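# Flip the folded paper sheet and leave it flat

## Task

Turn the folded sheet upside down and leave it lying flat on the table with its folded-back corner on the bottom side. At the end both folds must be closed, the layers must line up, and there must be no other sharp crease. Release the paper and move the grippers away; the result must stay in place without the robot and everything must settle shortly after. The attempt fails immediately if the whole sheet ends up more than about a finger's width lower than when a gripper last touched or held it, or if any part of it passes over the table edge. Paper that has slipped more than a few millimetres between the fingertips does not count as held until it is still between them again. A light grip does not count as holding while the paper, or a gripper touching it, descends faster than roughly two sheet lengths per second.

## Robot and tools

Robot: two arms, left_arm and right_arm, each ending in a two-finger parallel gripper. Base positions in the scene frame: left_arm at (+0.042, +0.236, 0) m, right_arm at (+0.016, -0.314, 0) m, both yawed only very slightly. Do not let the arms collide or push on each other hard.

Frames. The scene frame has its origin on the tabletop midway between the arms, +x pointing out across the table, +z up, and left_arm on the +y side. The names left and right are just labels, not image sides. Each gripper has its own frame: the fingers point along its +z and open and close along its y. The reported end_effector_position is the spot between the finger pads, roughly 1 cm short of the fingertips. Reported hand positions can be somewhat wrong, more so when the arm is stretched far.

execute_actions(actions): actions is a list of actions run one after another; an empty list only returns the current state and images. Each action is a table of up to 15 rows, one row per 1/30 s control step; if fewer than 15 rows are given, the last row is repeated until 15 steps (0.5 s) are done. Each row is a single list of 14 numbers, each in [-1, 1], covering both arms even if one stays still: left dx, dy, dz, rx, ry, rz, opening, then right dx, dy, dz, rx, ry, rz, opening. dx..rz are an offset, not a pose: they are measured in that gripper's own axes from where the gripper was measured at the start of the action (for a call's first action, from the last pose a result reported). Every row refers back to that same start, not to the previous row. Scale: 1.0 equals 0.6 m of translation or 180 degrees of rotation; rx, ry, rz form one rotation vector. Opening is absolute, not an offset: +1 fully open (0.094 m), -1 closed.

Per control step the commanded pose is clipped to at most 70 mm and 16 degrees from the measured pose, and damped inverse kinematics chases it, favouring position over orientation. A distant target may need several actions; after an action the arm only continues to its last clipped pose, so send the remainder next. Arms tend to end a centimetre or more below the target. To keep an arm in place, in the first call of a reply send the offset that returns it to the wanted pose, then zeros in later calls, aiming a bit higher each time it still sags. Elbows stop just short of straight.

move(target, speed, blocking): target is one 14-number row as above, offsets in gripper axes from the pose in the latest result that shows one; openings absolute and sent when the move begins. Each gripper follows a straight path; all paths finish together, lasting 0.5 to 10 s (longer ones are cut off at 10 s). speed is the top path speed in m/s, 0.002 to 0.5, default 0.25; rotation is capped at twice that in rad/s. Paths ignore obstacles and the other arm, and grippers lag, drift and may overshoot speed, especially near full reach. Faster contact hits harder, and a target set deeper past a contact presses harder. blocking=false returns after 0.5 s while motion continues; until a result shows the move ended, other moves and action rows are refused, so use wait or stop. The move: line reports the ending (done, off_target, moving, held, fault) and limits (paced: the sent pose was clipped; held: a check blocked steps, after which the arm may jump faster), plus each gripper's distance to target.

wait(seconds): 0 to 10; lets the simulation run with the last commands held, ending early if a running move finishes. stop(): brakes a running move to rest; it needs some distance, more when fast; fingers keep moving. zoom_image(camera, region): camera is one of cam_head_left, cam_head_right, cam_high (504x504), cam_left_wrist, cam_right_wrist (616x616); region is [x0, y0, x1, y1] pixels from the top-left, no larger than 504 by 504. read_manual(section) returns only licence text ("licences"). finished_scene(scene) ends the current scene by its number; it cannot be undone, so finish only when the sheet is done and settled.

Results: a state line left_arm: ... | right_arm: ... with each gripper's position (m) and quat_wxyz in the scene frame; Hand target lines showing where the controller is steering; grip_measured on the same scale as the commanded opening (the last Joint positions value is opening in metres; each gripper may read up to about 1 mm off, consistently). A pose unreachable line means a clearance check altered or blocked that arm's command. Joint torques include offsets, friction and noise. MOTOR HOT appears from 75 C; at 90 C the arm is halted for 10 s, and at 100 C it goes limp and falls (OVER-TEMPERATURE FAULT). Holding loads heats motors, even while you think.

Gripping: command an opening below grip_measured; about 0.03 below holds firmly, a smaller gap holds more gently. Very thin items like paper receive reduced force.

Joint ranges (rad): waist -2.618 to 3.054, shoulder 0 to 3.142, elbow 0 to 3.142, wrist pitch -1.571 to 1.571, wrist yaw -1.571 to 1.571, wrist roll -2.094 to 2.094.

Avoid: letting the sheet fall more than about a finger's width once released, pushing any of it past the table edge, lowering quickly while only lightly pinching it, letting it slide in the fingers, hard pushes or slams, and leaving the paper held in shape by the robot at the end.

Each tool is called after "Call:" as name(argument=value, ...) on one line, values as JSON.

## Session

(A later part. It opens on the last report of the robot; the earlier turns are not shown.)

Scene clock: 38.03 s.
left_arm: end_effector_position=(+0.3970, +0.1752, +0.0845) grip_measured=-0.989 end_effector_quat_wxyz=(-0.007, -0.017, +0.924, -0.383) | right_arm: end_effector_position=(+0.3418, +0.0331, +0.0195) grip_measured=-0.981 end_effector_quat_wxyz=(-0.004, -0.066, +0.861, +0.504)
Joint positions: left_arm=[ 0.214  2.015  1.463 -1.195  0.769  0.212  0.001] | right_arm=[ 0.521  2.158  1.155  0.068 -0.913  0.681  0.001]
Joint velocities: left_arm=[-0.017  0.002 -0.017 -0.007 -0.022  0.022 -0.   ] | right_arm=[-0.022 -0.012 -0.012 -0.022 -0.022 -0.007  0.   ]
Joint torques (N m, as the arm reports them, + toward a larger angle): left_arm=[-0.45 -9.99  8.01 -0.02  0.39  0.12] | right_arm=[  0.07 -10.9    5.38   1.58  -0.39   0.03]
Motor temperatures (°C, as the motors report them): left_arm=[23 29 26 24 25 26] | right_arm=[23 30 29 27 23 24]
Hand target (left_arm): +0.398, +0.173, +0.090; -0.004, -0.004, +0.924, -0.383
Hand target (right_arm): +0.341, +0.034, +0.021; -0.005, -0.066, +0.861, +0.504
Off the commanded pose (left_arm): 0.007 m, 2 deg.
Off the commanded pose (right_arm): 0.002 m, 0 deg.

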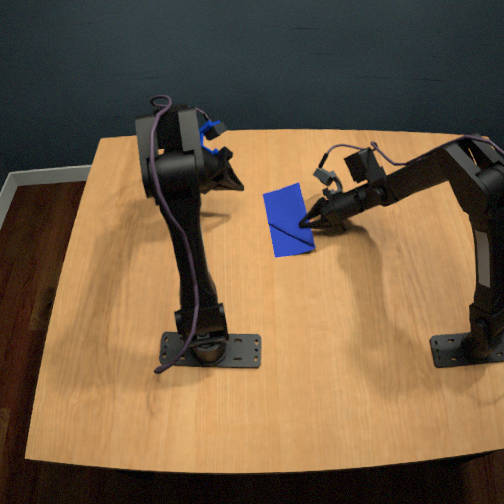

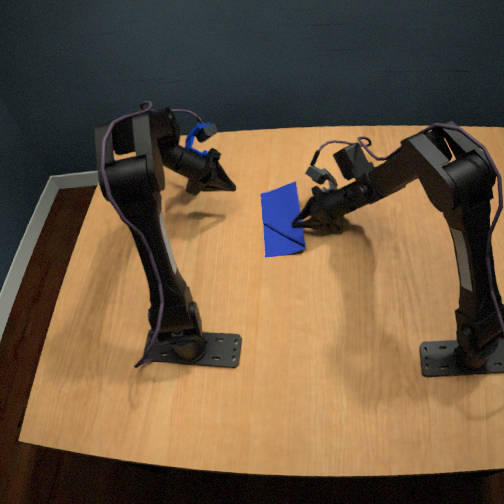

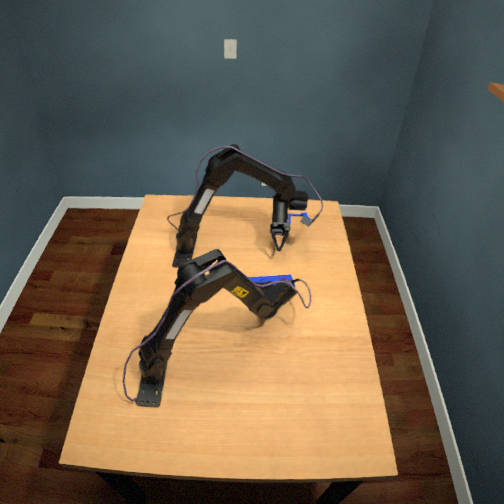

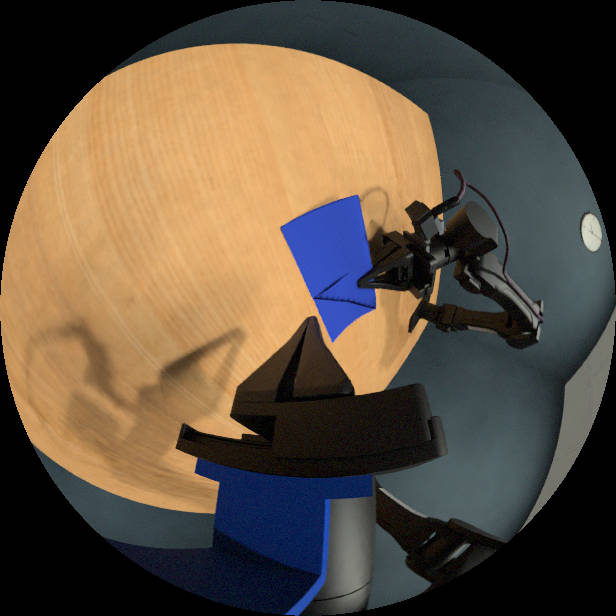

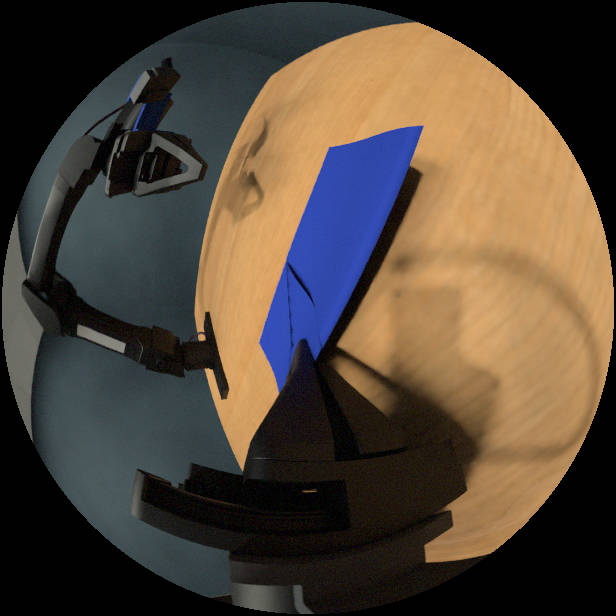

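Call:
move(target=[0.2,0.08,-0.15,-0.15,0,0,-1,0,0.13,-0.1,0.083,0,0,-1], speed=0.15)

Call:
move(target=[0,0,0,0,0,0,-1,0.03,-0.19,-0.28,0.255,0,0,-1])

Call:
move(target=[0,0,0,0,0,0,-1,0,0,-0.015,0,0,-0.25,-1], speed=0.35)

Scene clock: 43.37 s.
left_arm: end_effector_position=(+0.2826, +0.2708, +0.1143) grip_measured=-0.989 end_effector_quat_wxyz=(-0.002, -0.018, +0.988, -0.156) | right_arm: end_effector_position=(+0.3386, +0.0161, +0.1048) grip_measured=-0.981 end_effector_quat_wxyz=(-0.003, -0.052, +0.922, +0.384)
Joint positions: left_arm=[ 0.388  1.549  1.193 -1.327  0.294  0.333  0.001] | right_arm=[ 0.557  1.946  1.424 -0.609 -0.678  0.594  0.001]
Joint velocities: left_arm=[-0.007 -0.017 -0.012  0.037 -0.007 -0.022 -0.   ] | right_arm=[-0.012 -0.002 -0.002 -0.022  0.081  0.051 -0.001]
Joint torques (N m, as the arm reports them, + toward a larger angle): left_arm=[ 0.54 -6.98  5.09  0.08  0.13  0.13] | right_arm=[  0.83 -11.16   7.94   1.22  -0.25  -0.17]
Motor temperatures (°C, as the motors report them): left_arm=[23 30 27 23 25 26] | right_arm=[23 32 29 27 23 24]
Hand target (left_arm): +0.275, +0.270, +0.114; -0.008, -0.017, +0.987, -0.157
Hand target (right_arm): +0.337, +0.020, +0.117; +0.005, -0.065, +0.919, +0.388
Off the commanded pose (left_arm): 0.008 m, 1 deg.
Off the commanded pose (right_arm): 0.012 m, 2 deg.
move: off_target (right_arm)

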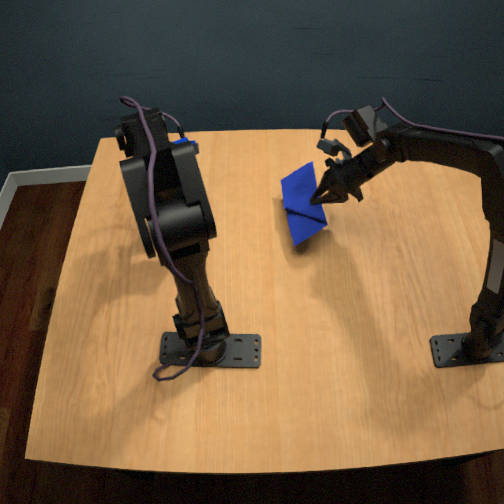

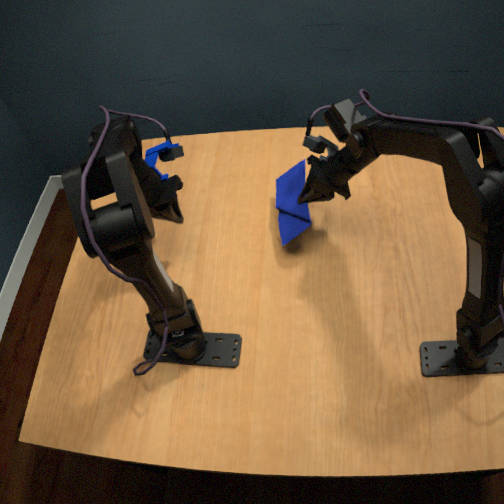

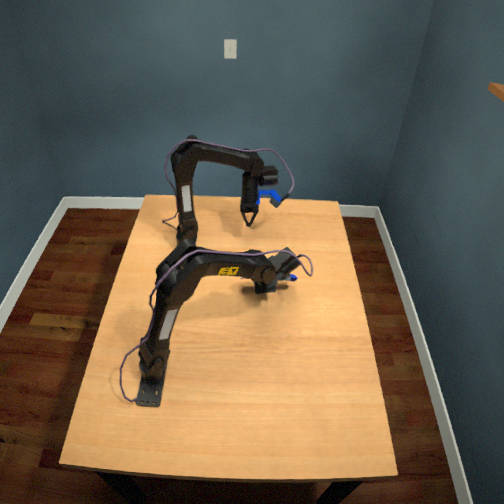

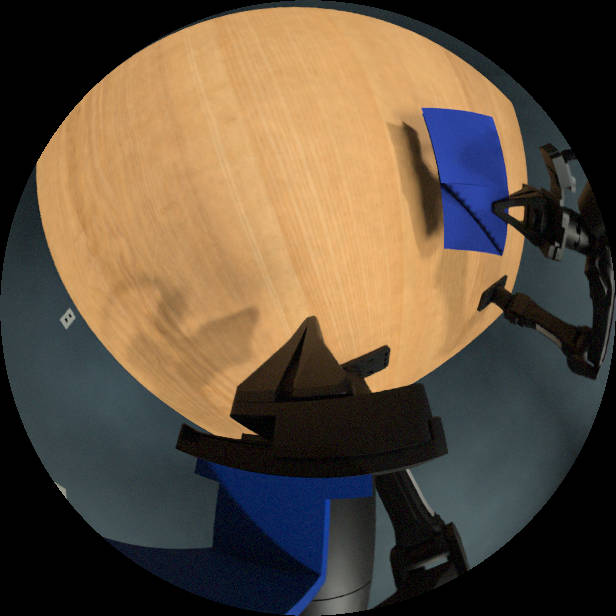

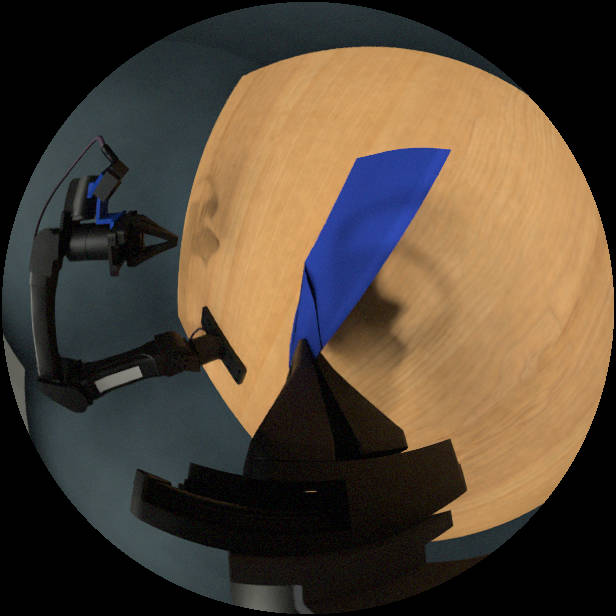

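Scene clock: 45.57 s.
left_arm: end_effector_position=(+0.2826, +0.2708, +0.1143) grip_measured=-0.989 end_effector_quat_wxyz=(-0.002, -0.018, +0.988, -0.156) | right_arm: end_effector_position=(+0.3365, -0.1805, +0.1298) grip_measured=-0.981 end_effector_quat_wxyz=(+0.005, -0.046, +0.999, -0.005)
Joint positions: left_arm=[ 0.388  1.549  1.193 -1.327  0.294  0.333  0.001] | right_arm=[ 0.406  1.856  1.641 -1.35   0.013  0.307  0.001]
Joint velocities: left_arm=[-0.012 -0.017 -0.002  0.007  0.007  0.037 -0.001] | right_arm=[-0.002 -0.017  0.002 -0.022  0.037 -0.007 -0.   ]
Joint torques (N m, as the arm reports them, + toward a larger angle): left_arm=[ 0.   -5.81  6.6   0.19  0.15  0.02] | right_arm=[ -0.55 -10.31   7.46   0.51   0.14  -0.02]
Motor temperatures (°C, as the motors report them): left_arm=[23 29 27 23 25 26] | right_arm=[23 33 29 27 23 24]
Hand target (left_arm): +0.283, +0.271, +0.114; -0.002, -0.018, +0.988, -0.156
Hand target (right_arm): +0.339, -0.184, +0.142; +0.019, -0.047, +0.999, -0.005
Off the commanded pose (left_arm): 0.000 m, 0 deg.
Off the commanded pose (right_arm): 0.013 m, 2 deg.
move: off_target (right_arm)

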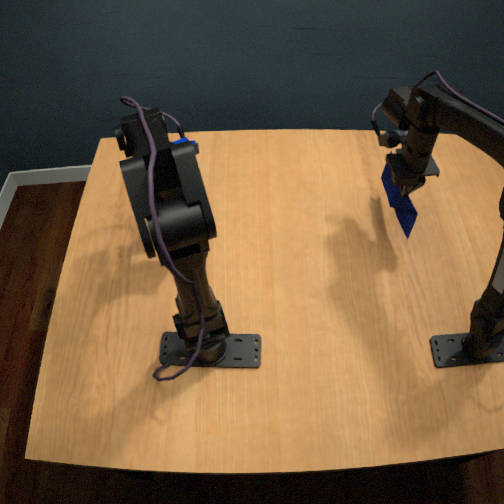

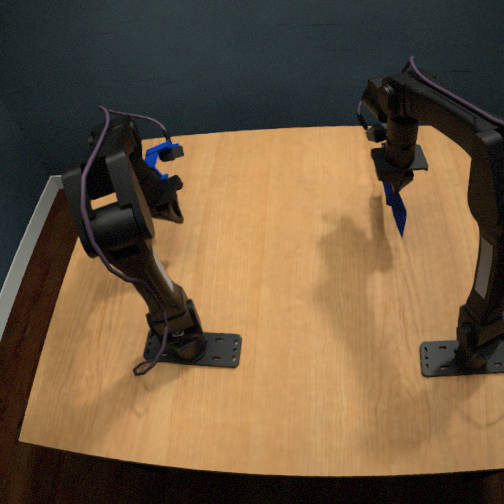

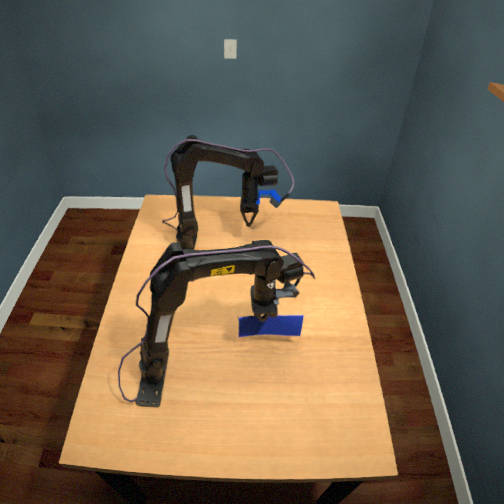

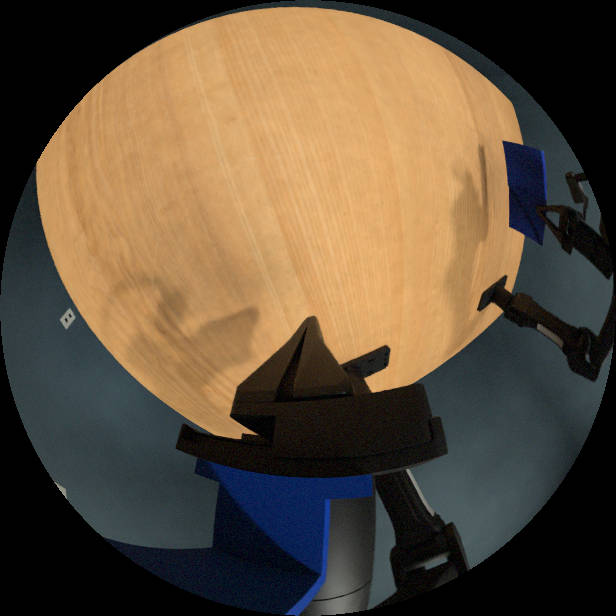

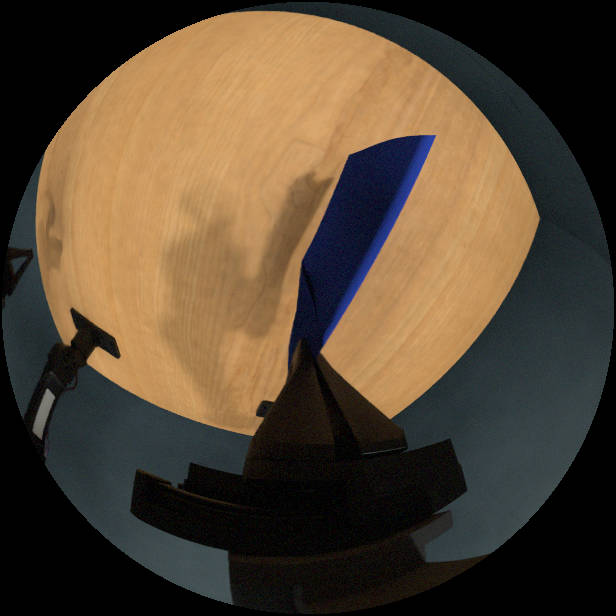

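Scene clock: 47.33 s.
left_arm: end_effector_position=(+0.2826, +0.2708, +0.1143) grip_measured=-0.989 end_effector_quat_wxyz=(-0.002, -0.018, +0.988, -0.156) | right_arm: end_effector_position=(+0.3351, -0.1811, +0.1332) grip_measured=-0.981 end_effector_quat_wxyz=(-0.000, -0.419, +0.908, -0.007)
Joint positions: left_arm=[ 0.388  1.549  1.193 -1.327  0.294  0.333  0.001] | right_arm=[ 0.406  1.856  1.654 -1.369  0.013 -0.465  0.001]
Joint velocities: left_arm=[-0.022 -0.002 -0.022  0.007  0.022 -0.037 -0.001] | right_arm=[ 0.002  0.017 -0.007 -0.022 -0.022 -0.022  0.   ]
Joint torques (N m, as the arm reports them, + toward a larger angle): left_arm=[ 0.01 -5.8   6.59  0.19  0.15  0.01] | right_arm=[ 0.24 -8.78  7.54  0.5   0.04 -0.08]
Motor temperatures (°C, as the motors report them): left_arm=[23 29 27 23 25 26] | right_arm=[23 33 29 27 23 24]
Hand target (left_arm): +0.283, +0.271, +0.114; -0.002, -0.018, +0.988, -0.156
Hand target (right_arm): +0.336, -0.180, +0.139; +0.003, -0.425, +0.905, -0.007
Off the commanded pose (left_arm): 0.000 m, 0 deg.
Off the commanded pose (right_arm): 0.006 m, 1 deg.
move: done

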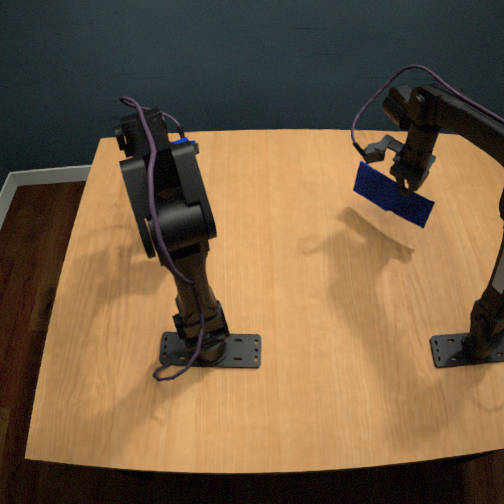

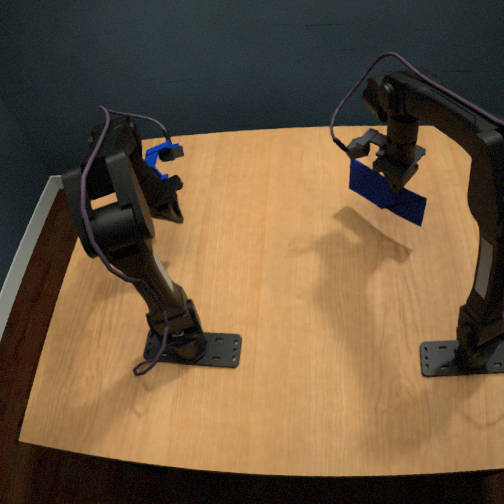

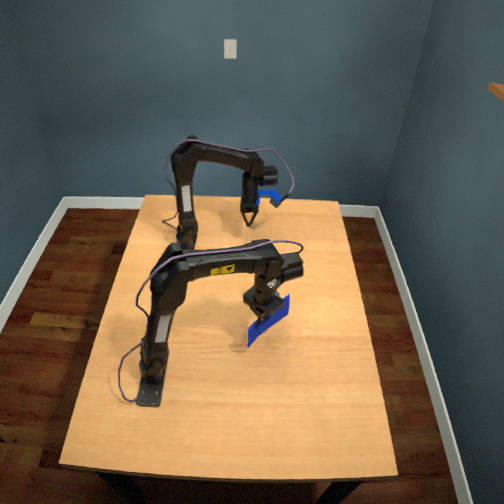

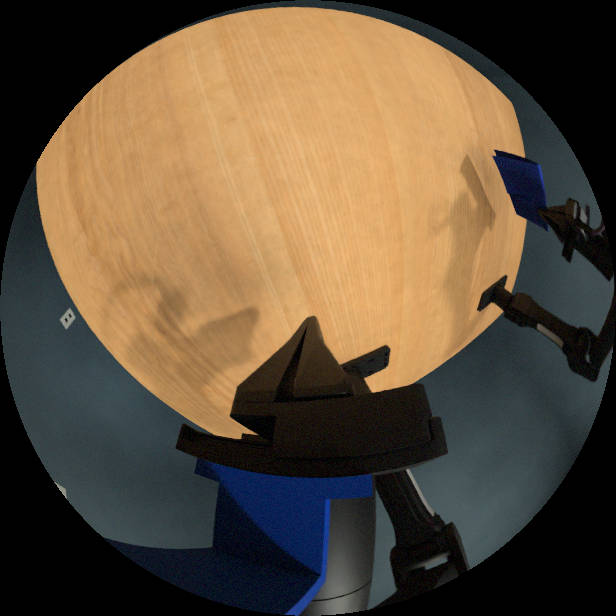

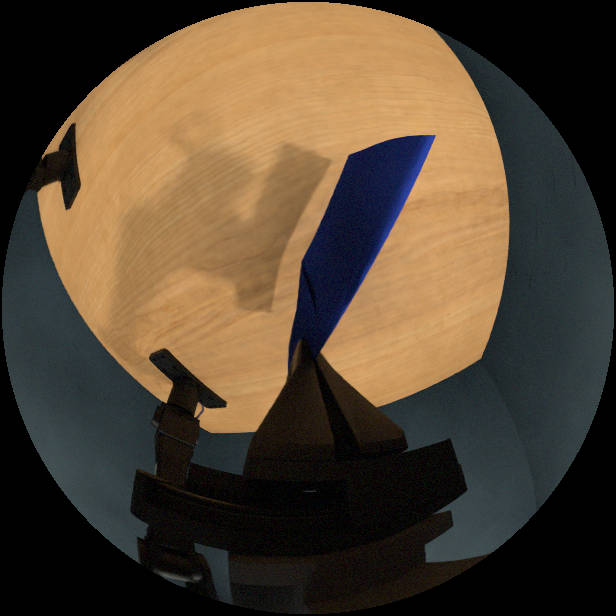

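Call:
move(target=[0,0,0,0,0,0,-1,0,-0.2,0.07,0.32,0,0,-1], speed=0.3)

Call:
move(target=[0,0,0,0,0,0,-1,0,0.115,-0.008,0,0,0,-1], speed=0.07)

Scene clock: 52.07 s.
left_arm: end_effector_position=(+0.2826, +0.2708, +0.1143) grip_measured=-0.989 end_effector_quat_wxyz=(-0.002, -0.018, +0.988, -0.156) | right_arm: end_effector_position=(+0.4289, -0.2569, +0.0949) grip_measured=-0.982 end_effector_quat_wxyz=(+0.208, -0.368, +0.794, -0.437)
Joint positions: left_arm=[ 0.388  1.549  1.193 -1.327  0.294  0.333  0.001] | right_arm=[ 0.481  1.796  1.031 -0.247  0.893 -0.666  0.001]
Joint velocities: left_arm=[-0.002 -0.002 -0.002  0.066 -0.022 -0.051 -0.002] | right_arm=[ 0.002 -0.007 -0.017  0.007  0.022 -0.037 -0.001]
Joint torques (N m, as the arm reports them, + toward a larger angle): left_arm=[ 0.01 -5.79  6.59  0.18  0.15  0.  ] | right_arm=[-0.17 -8.2   5.45  1.59  0.47 -0.04]
Motor temperatures (°C, as the motors report them): left_arm=[23 28 27 23 25 26] | right_arm=[23 32 30 26 23 24]
Hand target (left_arm): +0.283, +0.271, +0.114; -0.002, -0.018, +0.988, -0.156
Hand target (right_arm): +0.427, -0.260, +0.093; +0.203, -0.369, +0.791, -0.443
Off the commanded pose (left_arm): 0.000 m, 0 deg.
Off the commanded pose (right_arm): 0.004 m, 1 deg.
move: done

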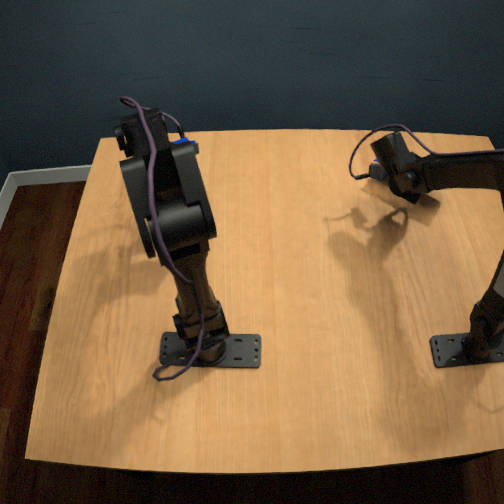

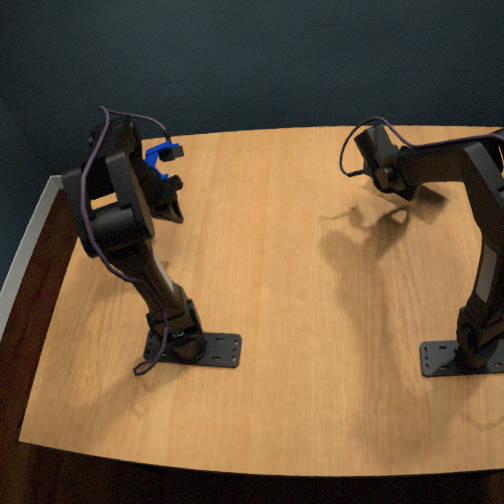

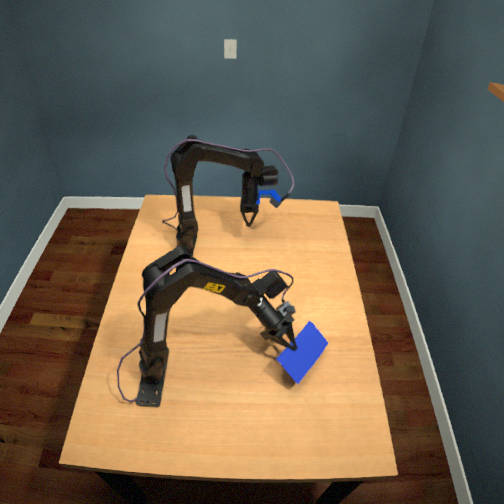

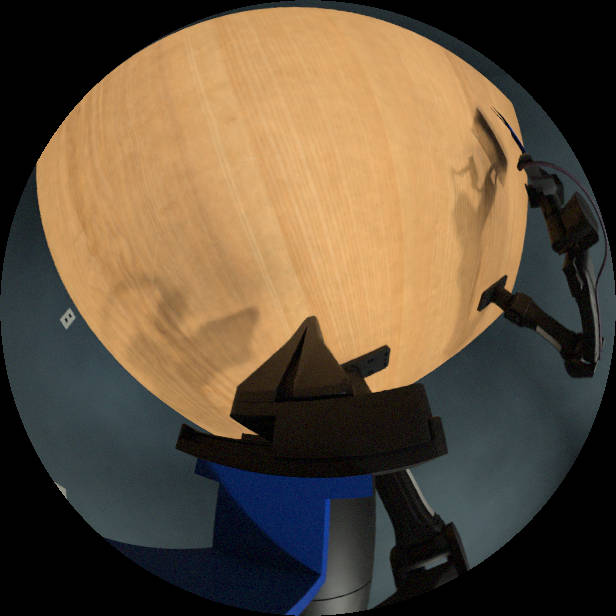

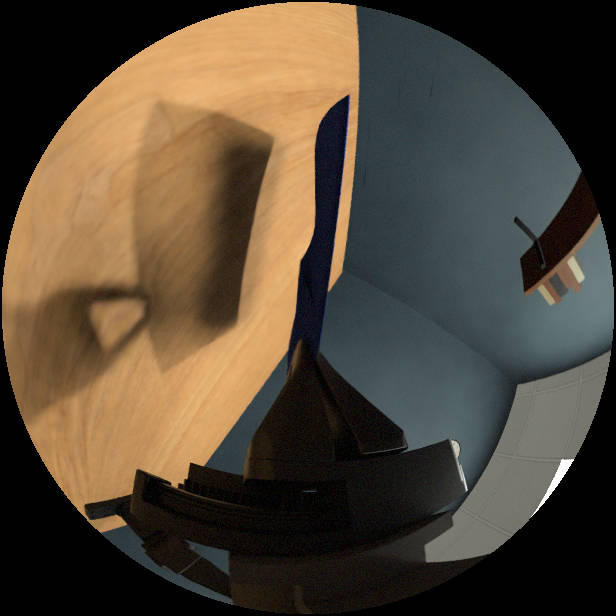

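Scene clock: 53.53 s.
left_arm: end_effector_position=(+0.2826, +0.2708, +0.1143) grip_measured=-0.989 end_effector_quat_wxyz=(-0.002, -0.018, +0.988, -0.156) | right_arm: end_effector_position=(+0.4001, -0.2308, +0.0412) grip_measured=-0.982 end_effector_quat_wxyz=(+0.206, -0.372, +0.795, -0.433)
Joint positions: left_arm=[ 0.388  1.549  1.193 -1.327  0.294  0.333  0.001] | right_arm=[ 0.591  1.898  0.933 -0.179  0.935 -0.51   0.001]
Joint velocities: left_arm=[-0.002  0.002  0.002 -0.125 -0.022 -0.051 -0.001] | right_arm=[-0.002 -0.017  0.012 -0.007 -0.007 -0.007 -0.   ]
Joint torques (N m, as the arm reports them, + toward a larger angle): left_arm=[ 0.01 -5.78  6.6   0.19  0.16  0.01] | right_arm=[ 0.52 -8.13  4.87  1.42  0.54  0.13]
Motor temperatures (°C, as the motors report them): left_arm=[23 28 27 23 25 26] | right_arm=[23 32 29 26 23 24]
Hand target (left_arm): +0.283, +0.271, +0.114; -0.002, -0.018, +0.988, -0.156
Hand target (right_arm): +0.398, -0.231, +0.039; +0.207, -0.368, +0.794, -0.437
Off the commanded pose (left_arm): 0.000 m, 0 deg.
Off the commanded pose (right_arm): 0.003 m, 1 deg.
move: done

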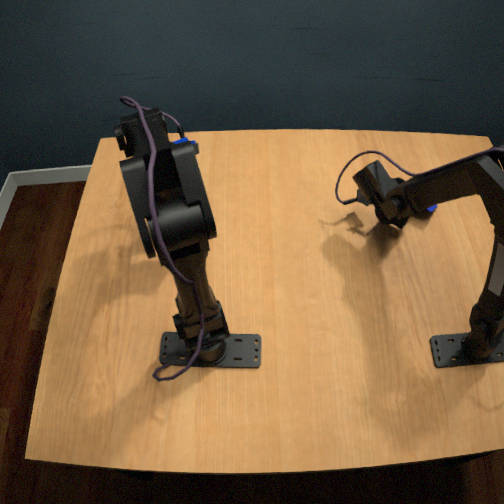

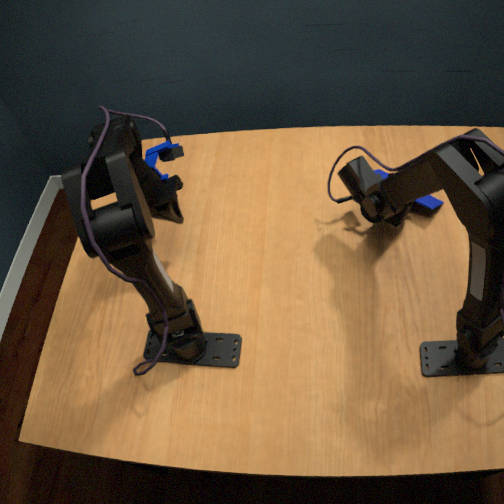

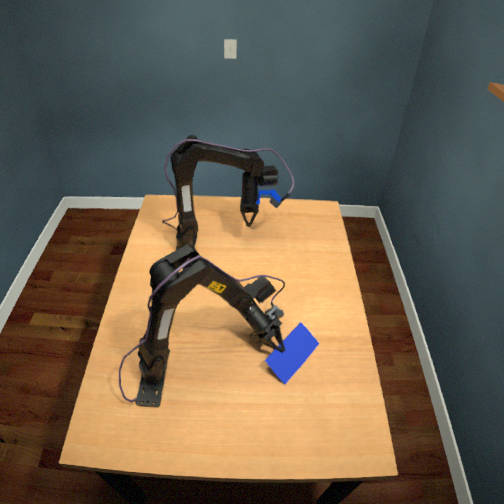

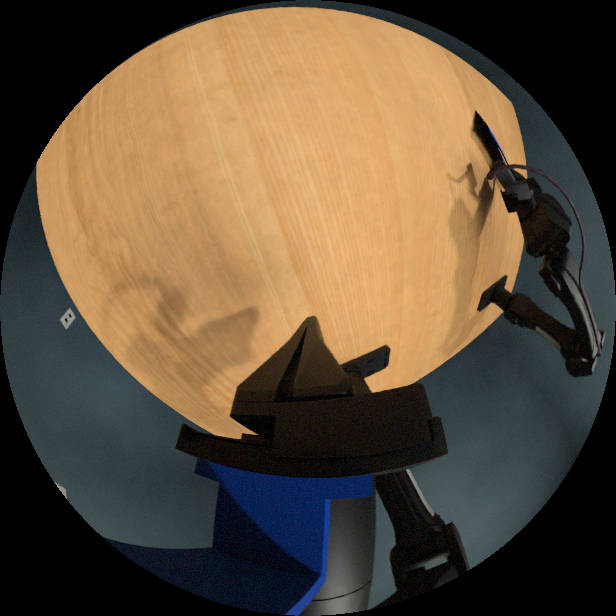

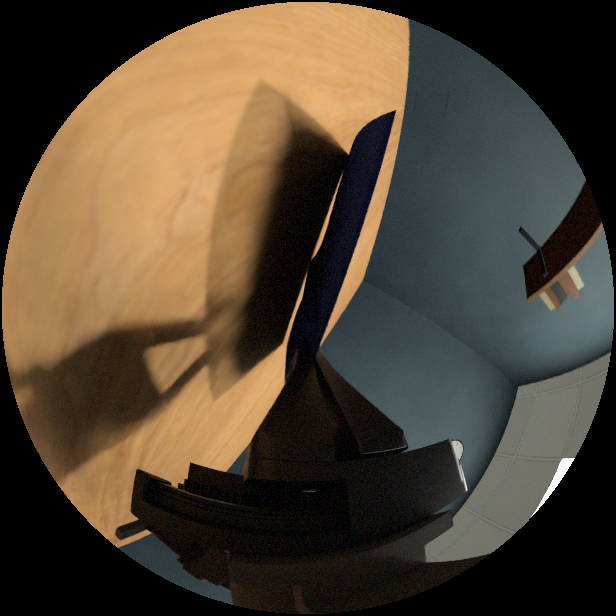

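Call:
move(target=[0,0,0,0,0,0,-1,0,0.05,0,0.01,0,0,-1], speed=0.04)

Scene clock: 58.20 s.
left_arm: end_effector_position=(+0.2826, +0.2708, +0.1143) grip_measured=-0.989 end_effector_quat_wxyz=(-0.002, -0.018, +0.988, -0.156) | right_arm: end_effector_position=(+0.3905, -0.2201, +0.0188) grip_measured=-0.982 end_effector_quat_wxyz=(+0.210, -0.373, +0.789, -0.441)
Joint positions: left_arm=[ 0.388  1.549  1.193 -1.327  0.294  0.333  0.001] | right_arm=[ 0.641  1.967  0.904 -0.122  0.97  -0.455  0.001]
Joint velocities: left_arm=[-0.012 -0.007 -0.002 -0.066  0.066  0.037 -0.001] | right_arm=[-0.007 -0.027 -0.002  0.066  0.051  0.037 -0.001]
Joint torques (N m, as the arm reports them, + toward a larger angle): left_arm=[ 0.   -5.84  6.61  0.2   0.15  0.  ] | right_arm=[ 0.6  -7.77  3.93  1.33  0.54  0.07]
Motor temperatures (°C, as the motors report them): left_arm=[23 28 27 23 25 26] | right_arm=[23 32 29 27 23 24]
Hand target (left_arm): +0.283, +0.271, +0.114; -0.002, -0.018, +0.988, -0.156
Hand target (right_arm): +0.388, -0.221, +0.016; +0.211, -0.369, +0.788, -0.446
Off the commanded pose (left_arm): 0.000 m, 0 deg.
Off the commanded pose (right_arm): 0.004 m, 1 deg.
move: done

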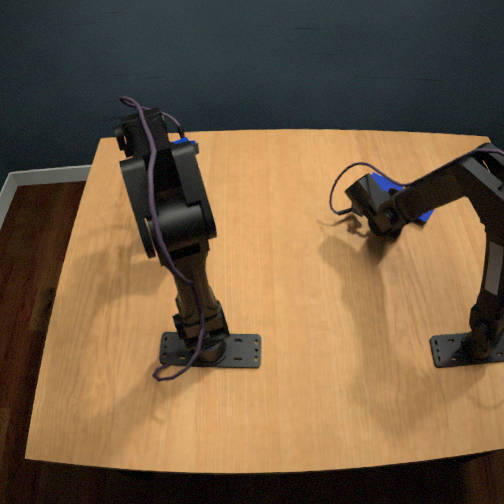

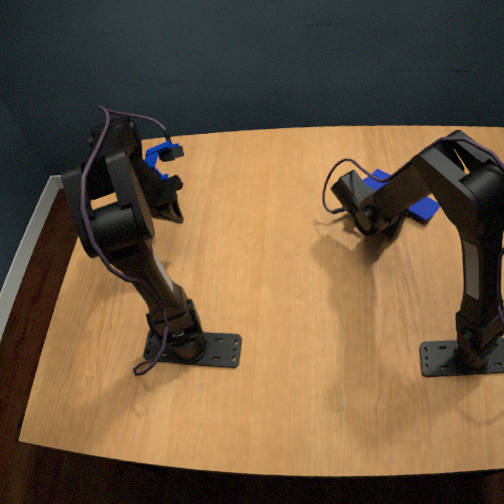

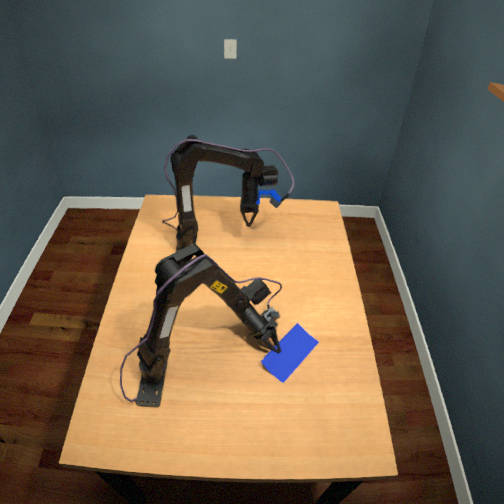

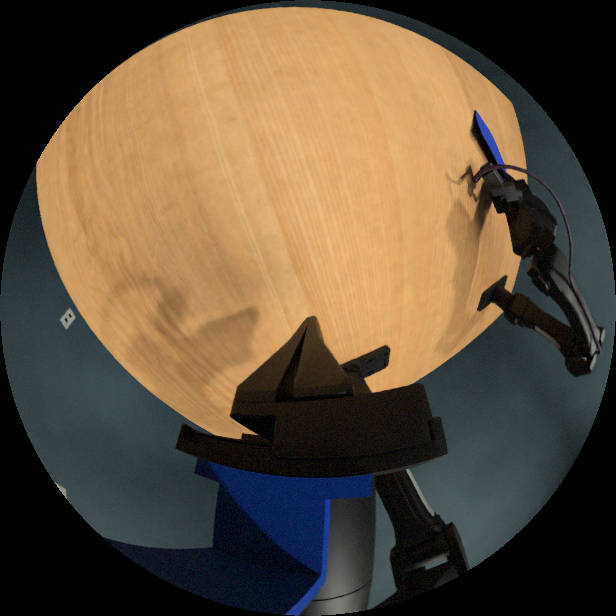

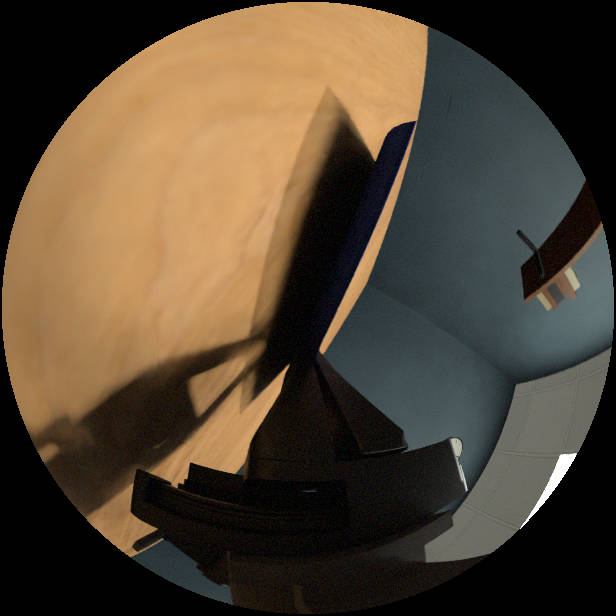

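Call:
execute_actions(actions=[[[0,0,0,0,0,0,-1,0,0.012,0.003,0,0,0,-1]],[[0,0,0,0,0,0,-1,0,0,0,0,0,0,-0.85]],[[0,0,0,0,0,0,-1,0,0,0,0,0,0,-0.68]]])

Call:
move(target=[0,0,0,0,0,0,-1,0,0.028,-0.06,0,0,0,-0.66], speed=0.04)

Scene clock: 61.40 s.
left_arm: end_effector_position=(+0.2826, +0.2708, +0.1143) grip_measured=-0.989 end_effector_quat_wxyz=(-0.002, -0.018, +0.988, -0.156) | right_arm: end_effector_position=(+0.3906, -0.2195, +0.0149) grip_measured=-0.682 end_effector_quat_wxyz=(+0.209, -0.373, +0.790, -0.439)
Joint positions: left_arm=[ 0.388  1.549  1.193 -1.327  0.294  0.333  0.001] | right_arm=[ 0.641  1.979  0.904 -0.113  0.966 -0.452  0.015]
Joint velocities: left_arm=[-0.012  0.002 -0.012 -0.095 -0.037  0.007 -0.   ] | right_arm=[ 0.012 -0.007 -0.002  0.022  0.007 -0.095 -0.001]
Joint torques (N m, as the arm reports them, + toward a larger angle): left_arm=[-0.02 -5.84  6.63  0.18  0.15  0.01] | right_arm=[ 0.07 -8.89  4.72  1.28  0.47 -0.03]
Motor temperatures (°C, as the motors report them): left_arm=[23 28 27 23 25 26] | right_arm=[23 32 29 27 23 24]
Hand target (left_arm): +0.283, +0.271, +0.114; -0.002, -0.018, +0.988, -0.156
Hand target (right_arm): +0.391, -0.220, +0.015; +0.209, -0.373, +0.790, -0.440
Off the commanded pose (left_arm): 0.000 m, 0 deg.
Off the commanded pose (right_arm): 0.000 m, 0 deg.

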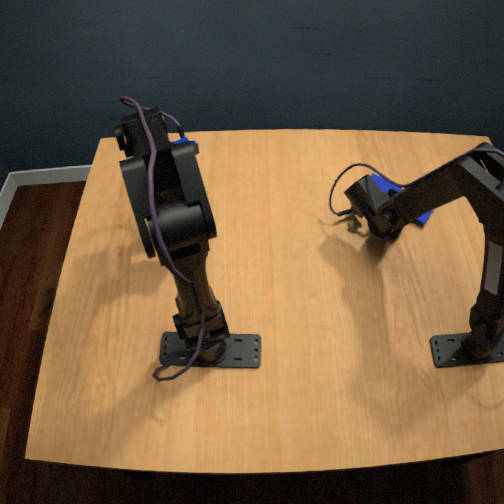

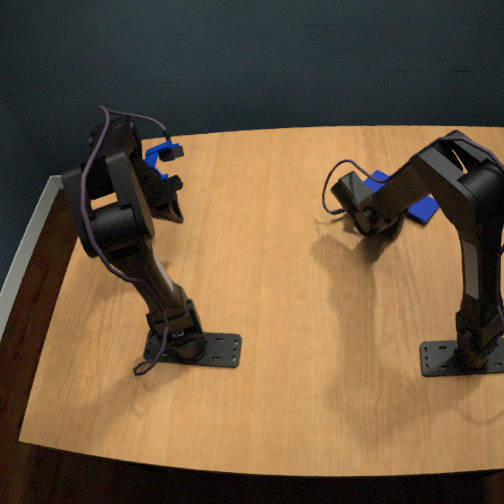

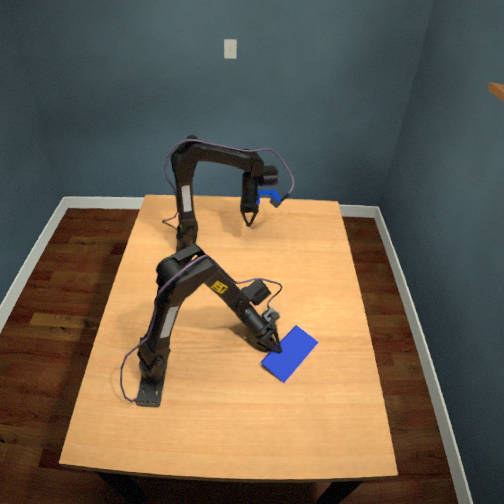

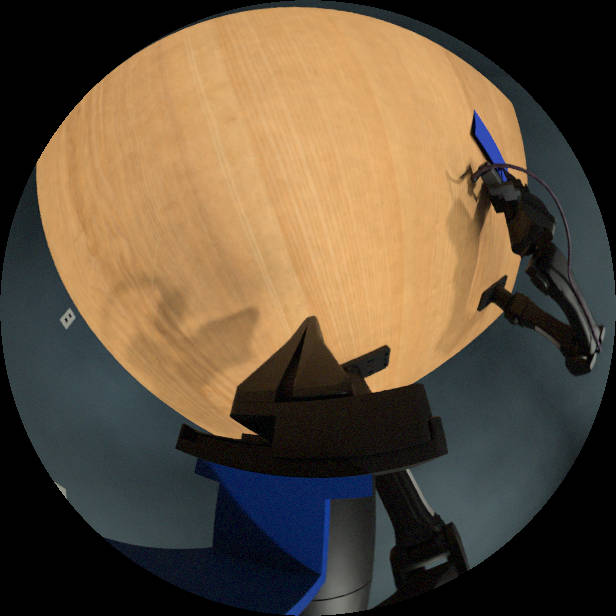

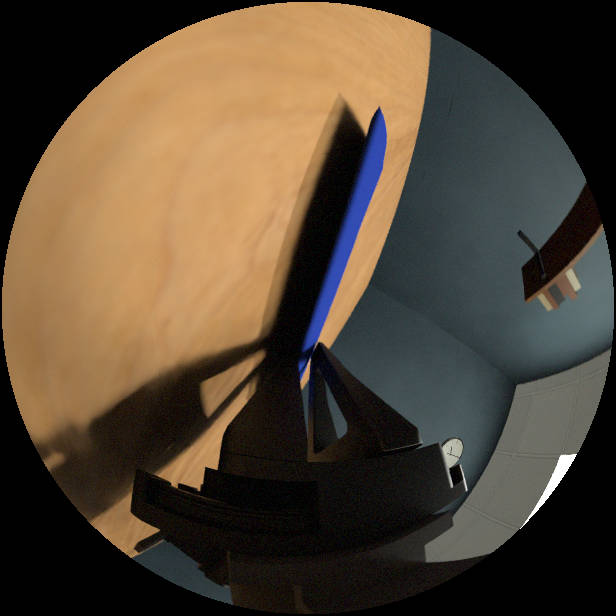

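Scene clock: 62.83 s.
left_arm: end_effector_position=(+0.2826, +0.2708, +0.1143) grip_measured=-0.989 end_effector_quat_wxyz=(-0.002, -0.018, +0.988, -0.156) | right_arm: end_effector_position=(+0.3573, -0.2004, +0.0121) grip_measured=-0.662 end_effector_quat_wxyz=(+0.199, -0.379, +0.788, -0.442)
Joint positions: left_arm=[ 0.388  1.549  1.193 -1.327  0.294  0.333  0.001] | right_arm=[ 0.755  1.979  0.912 -0.31   1.001 -0.255  0.016]
Joint velocities: left_arm=[ 0.007 -0.002 -0.012  0.081 -0.022 -0.007 -0.001] | right_arm=[-0.007 -0.012  0.002 -0.007 -0.022  0.037  0.   ]
Joint torques (N m, as the arm reports them, + toward a larger angle): left_arm=[ 0.02 -5.77  6.62  0.19  0.15  0.01] | right_arm=[ 0.57 -9.4   6.1   0.78  0.48  0.19]
Motor temperatures (°C, as the motors report them): left_arm=[23 28 27 23 25 26] | right_arm=[23 32 29 27 23 24]
Hand target (left_arm): +0.283, +0.271, +0.114; -0.002, -0.018, +0.988, -0.156
Hand target (right_arm): +0.360, -0.195, +0.019; +0.209, -0.373, +0.790, -0.439
Off the commanded pose (left_arm): 0.000 m, 0 deg.
Off the commanded pose (right_arm): 0.010 m, 1 deg.
move: done

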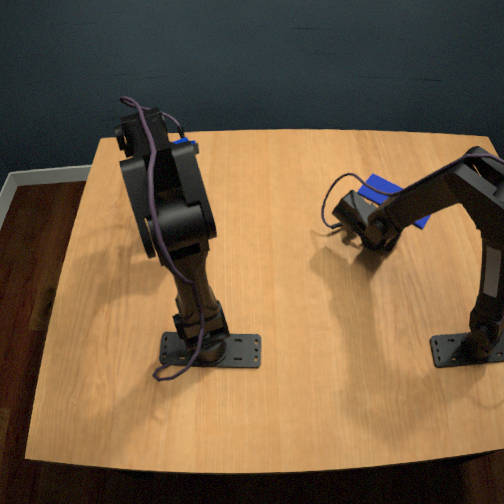

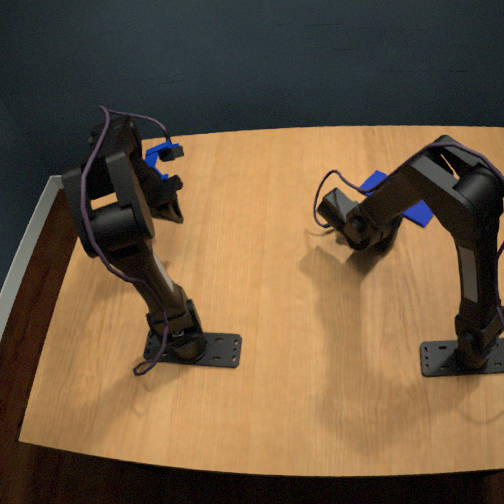

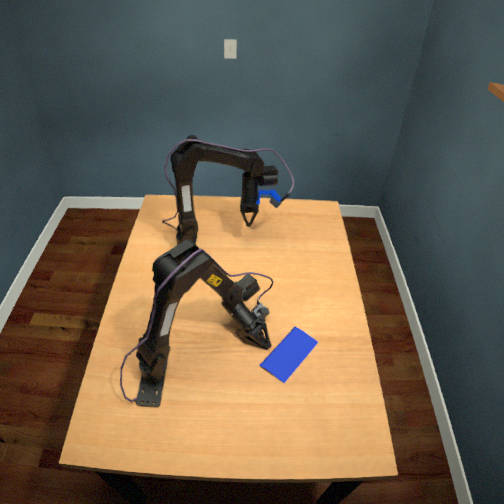

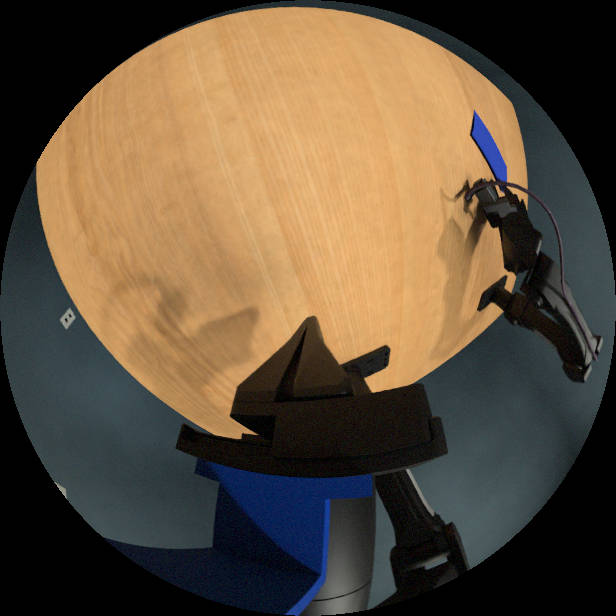

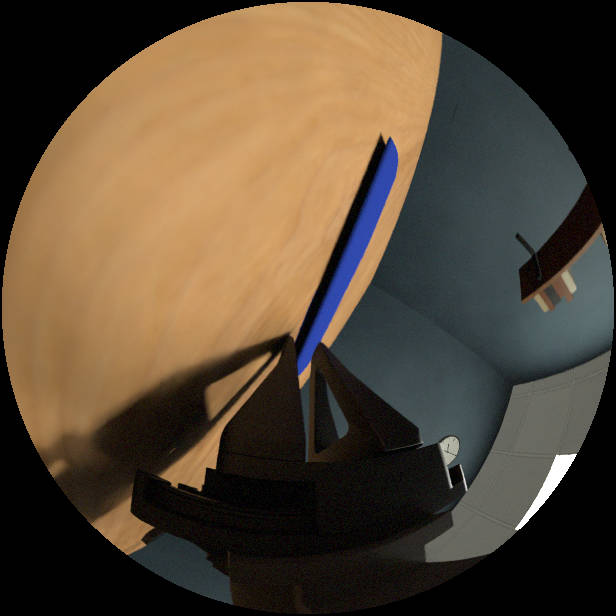

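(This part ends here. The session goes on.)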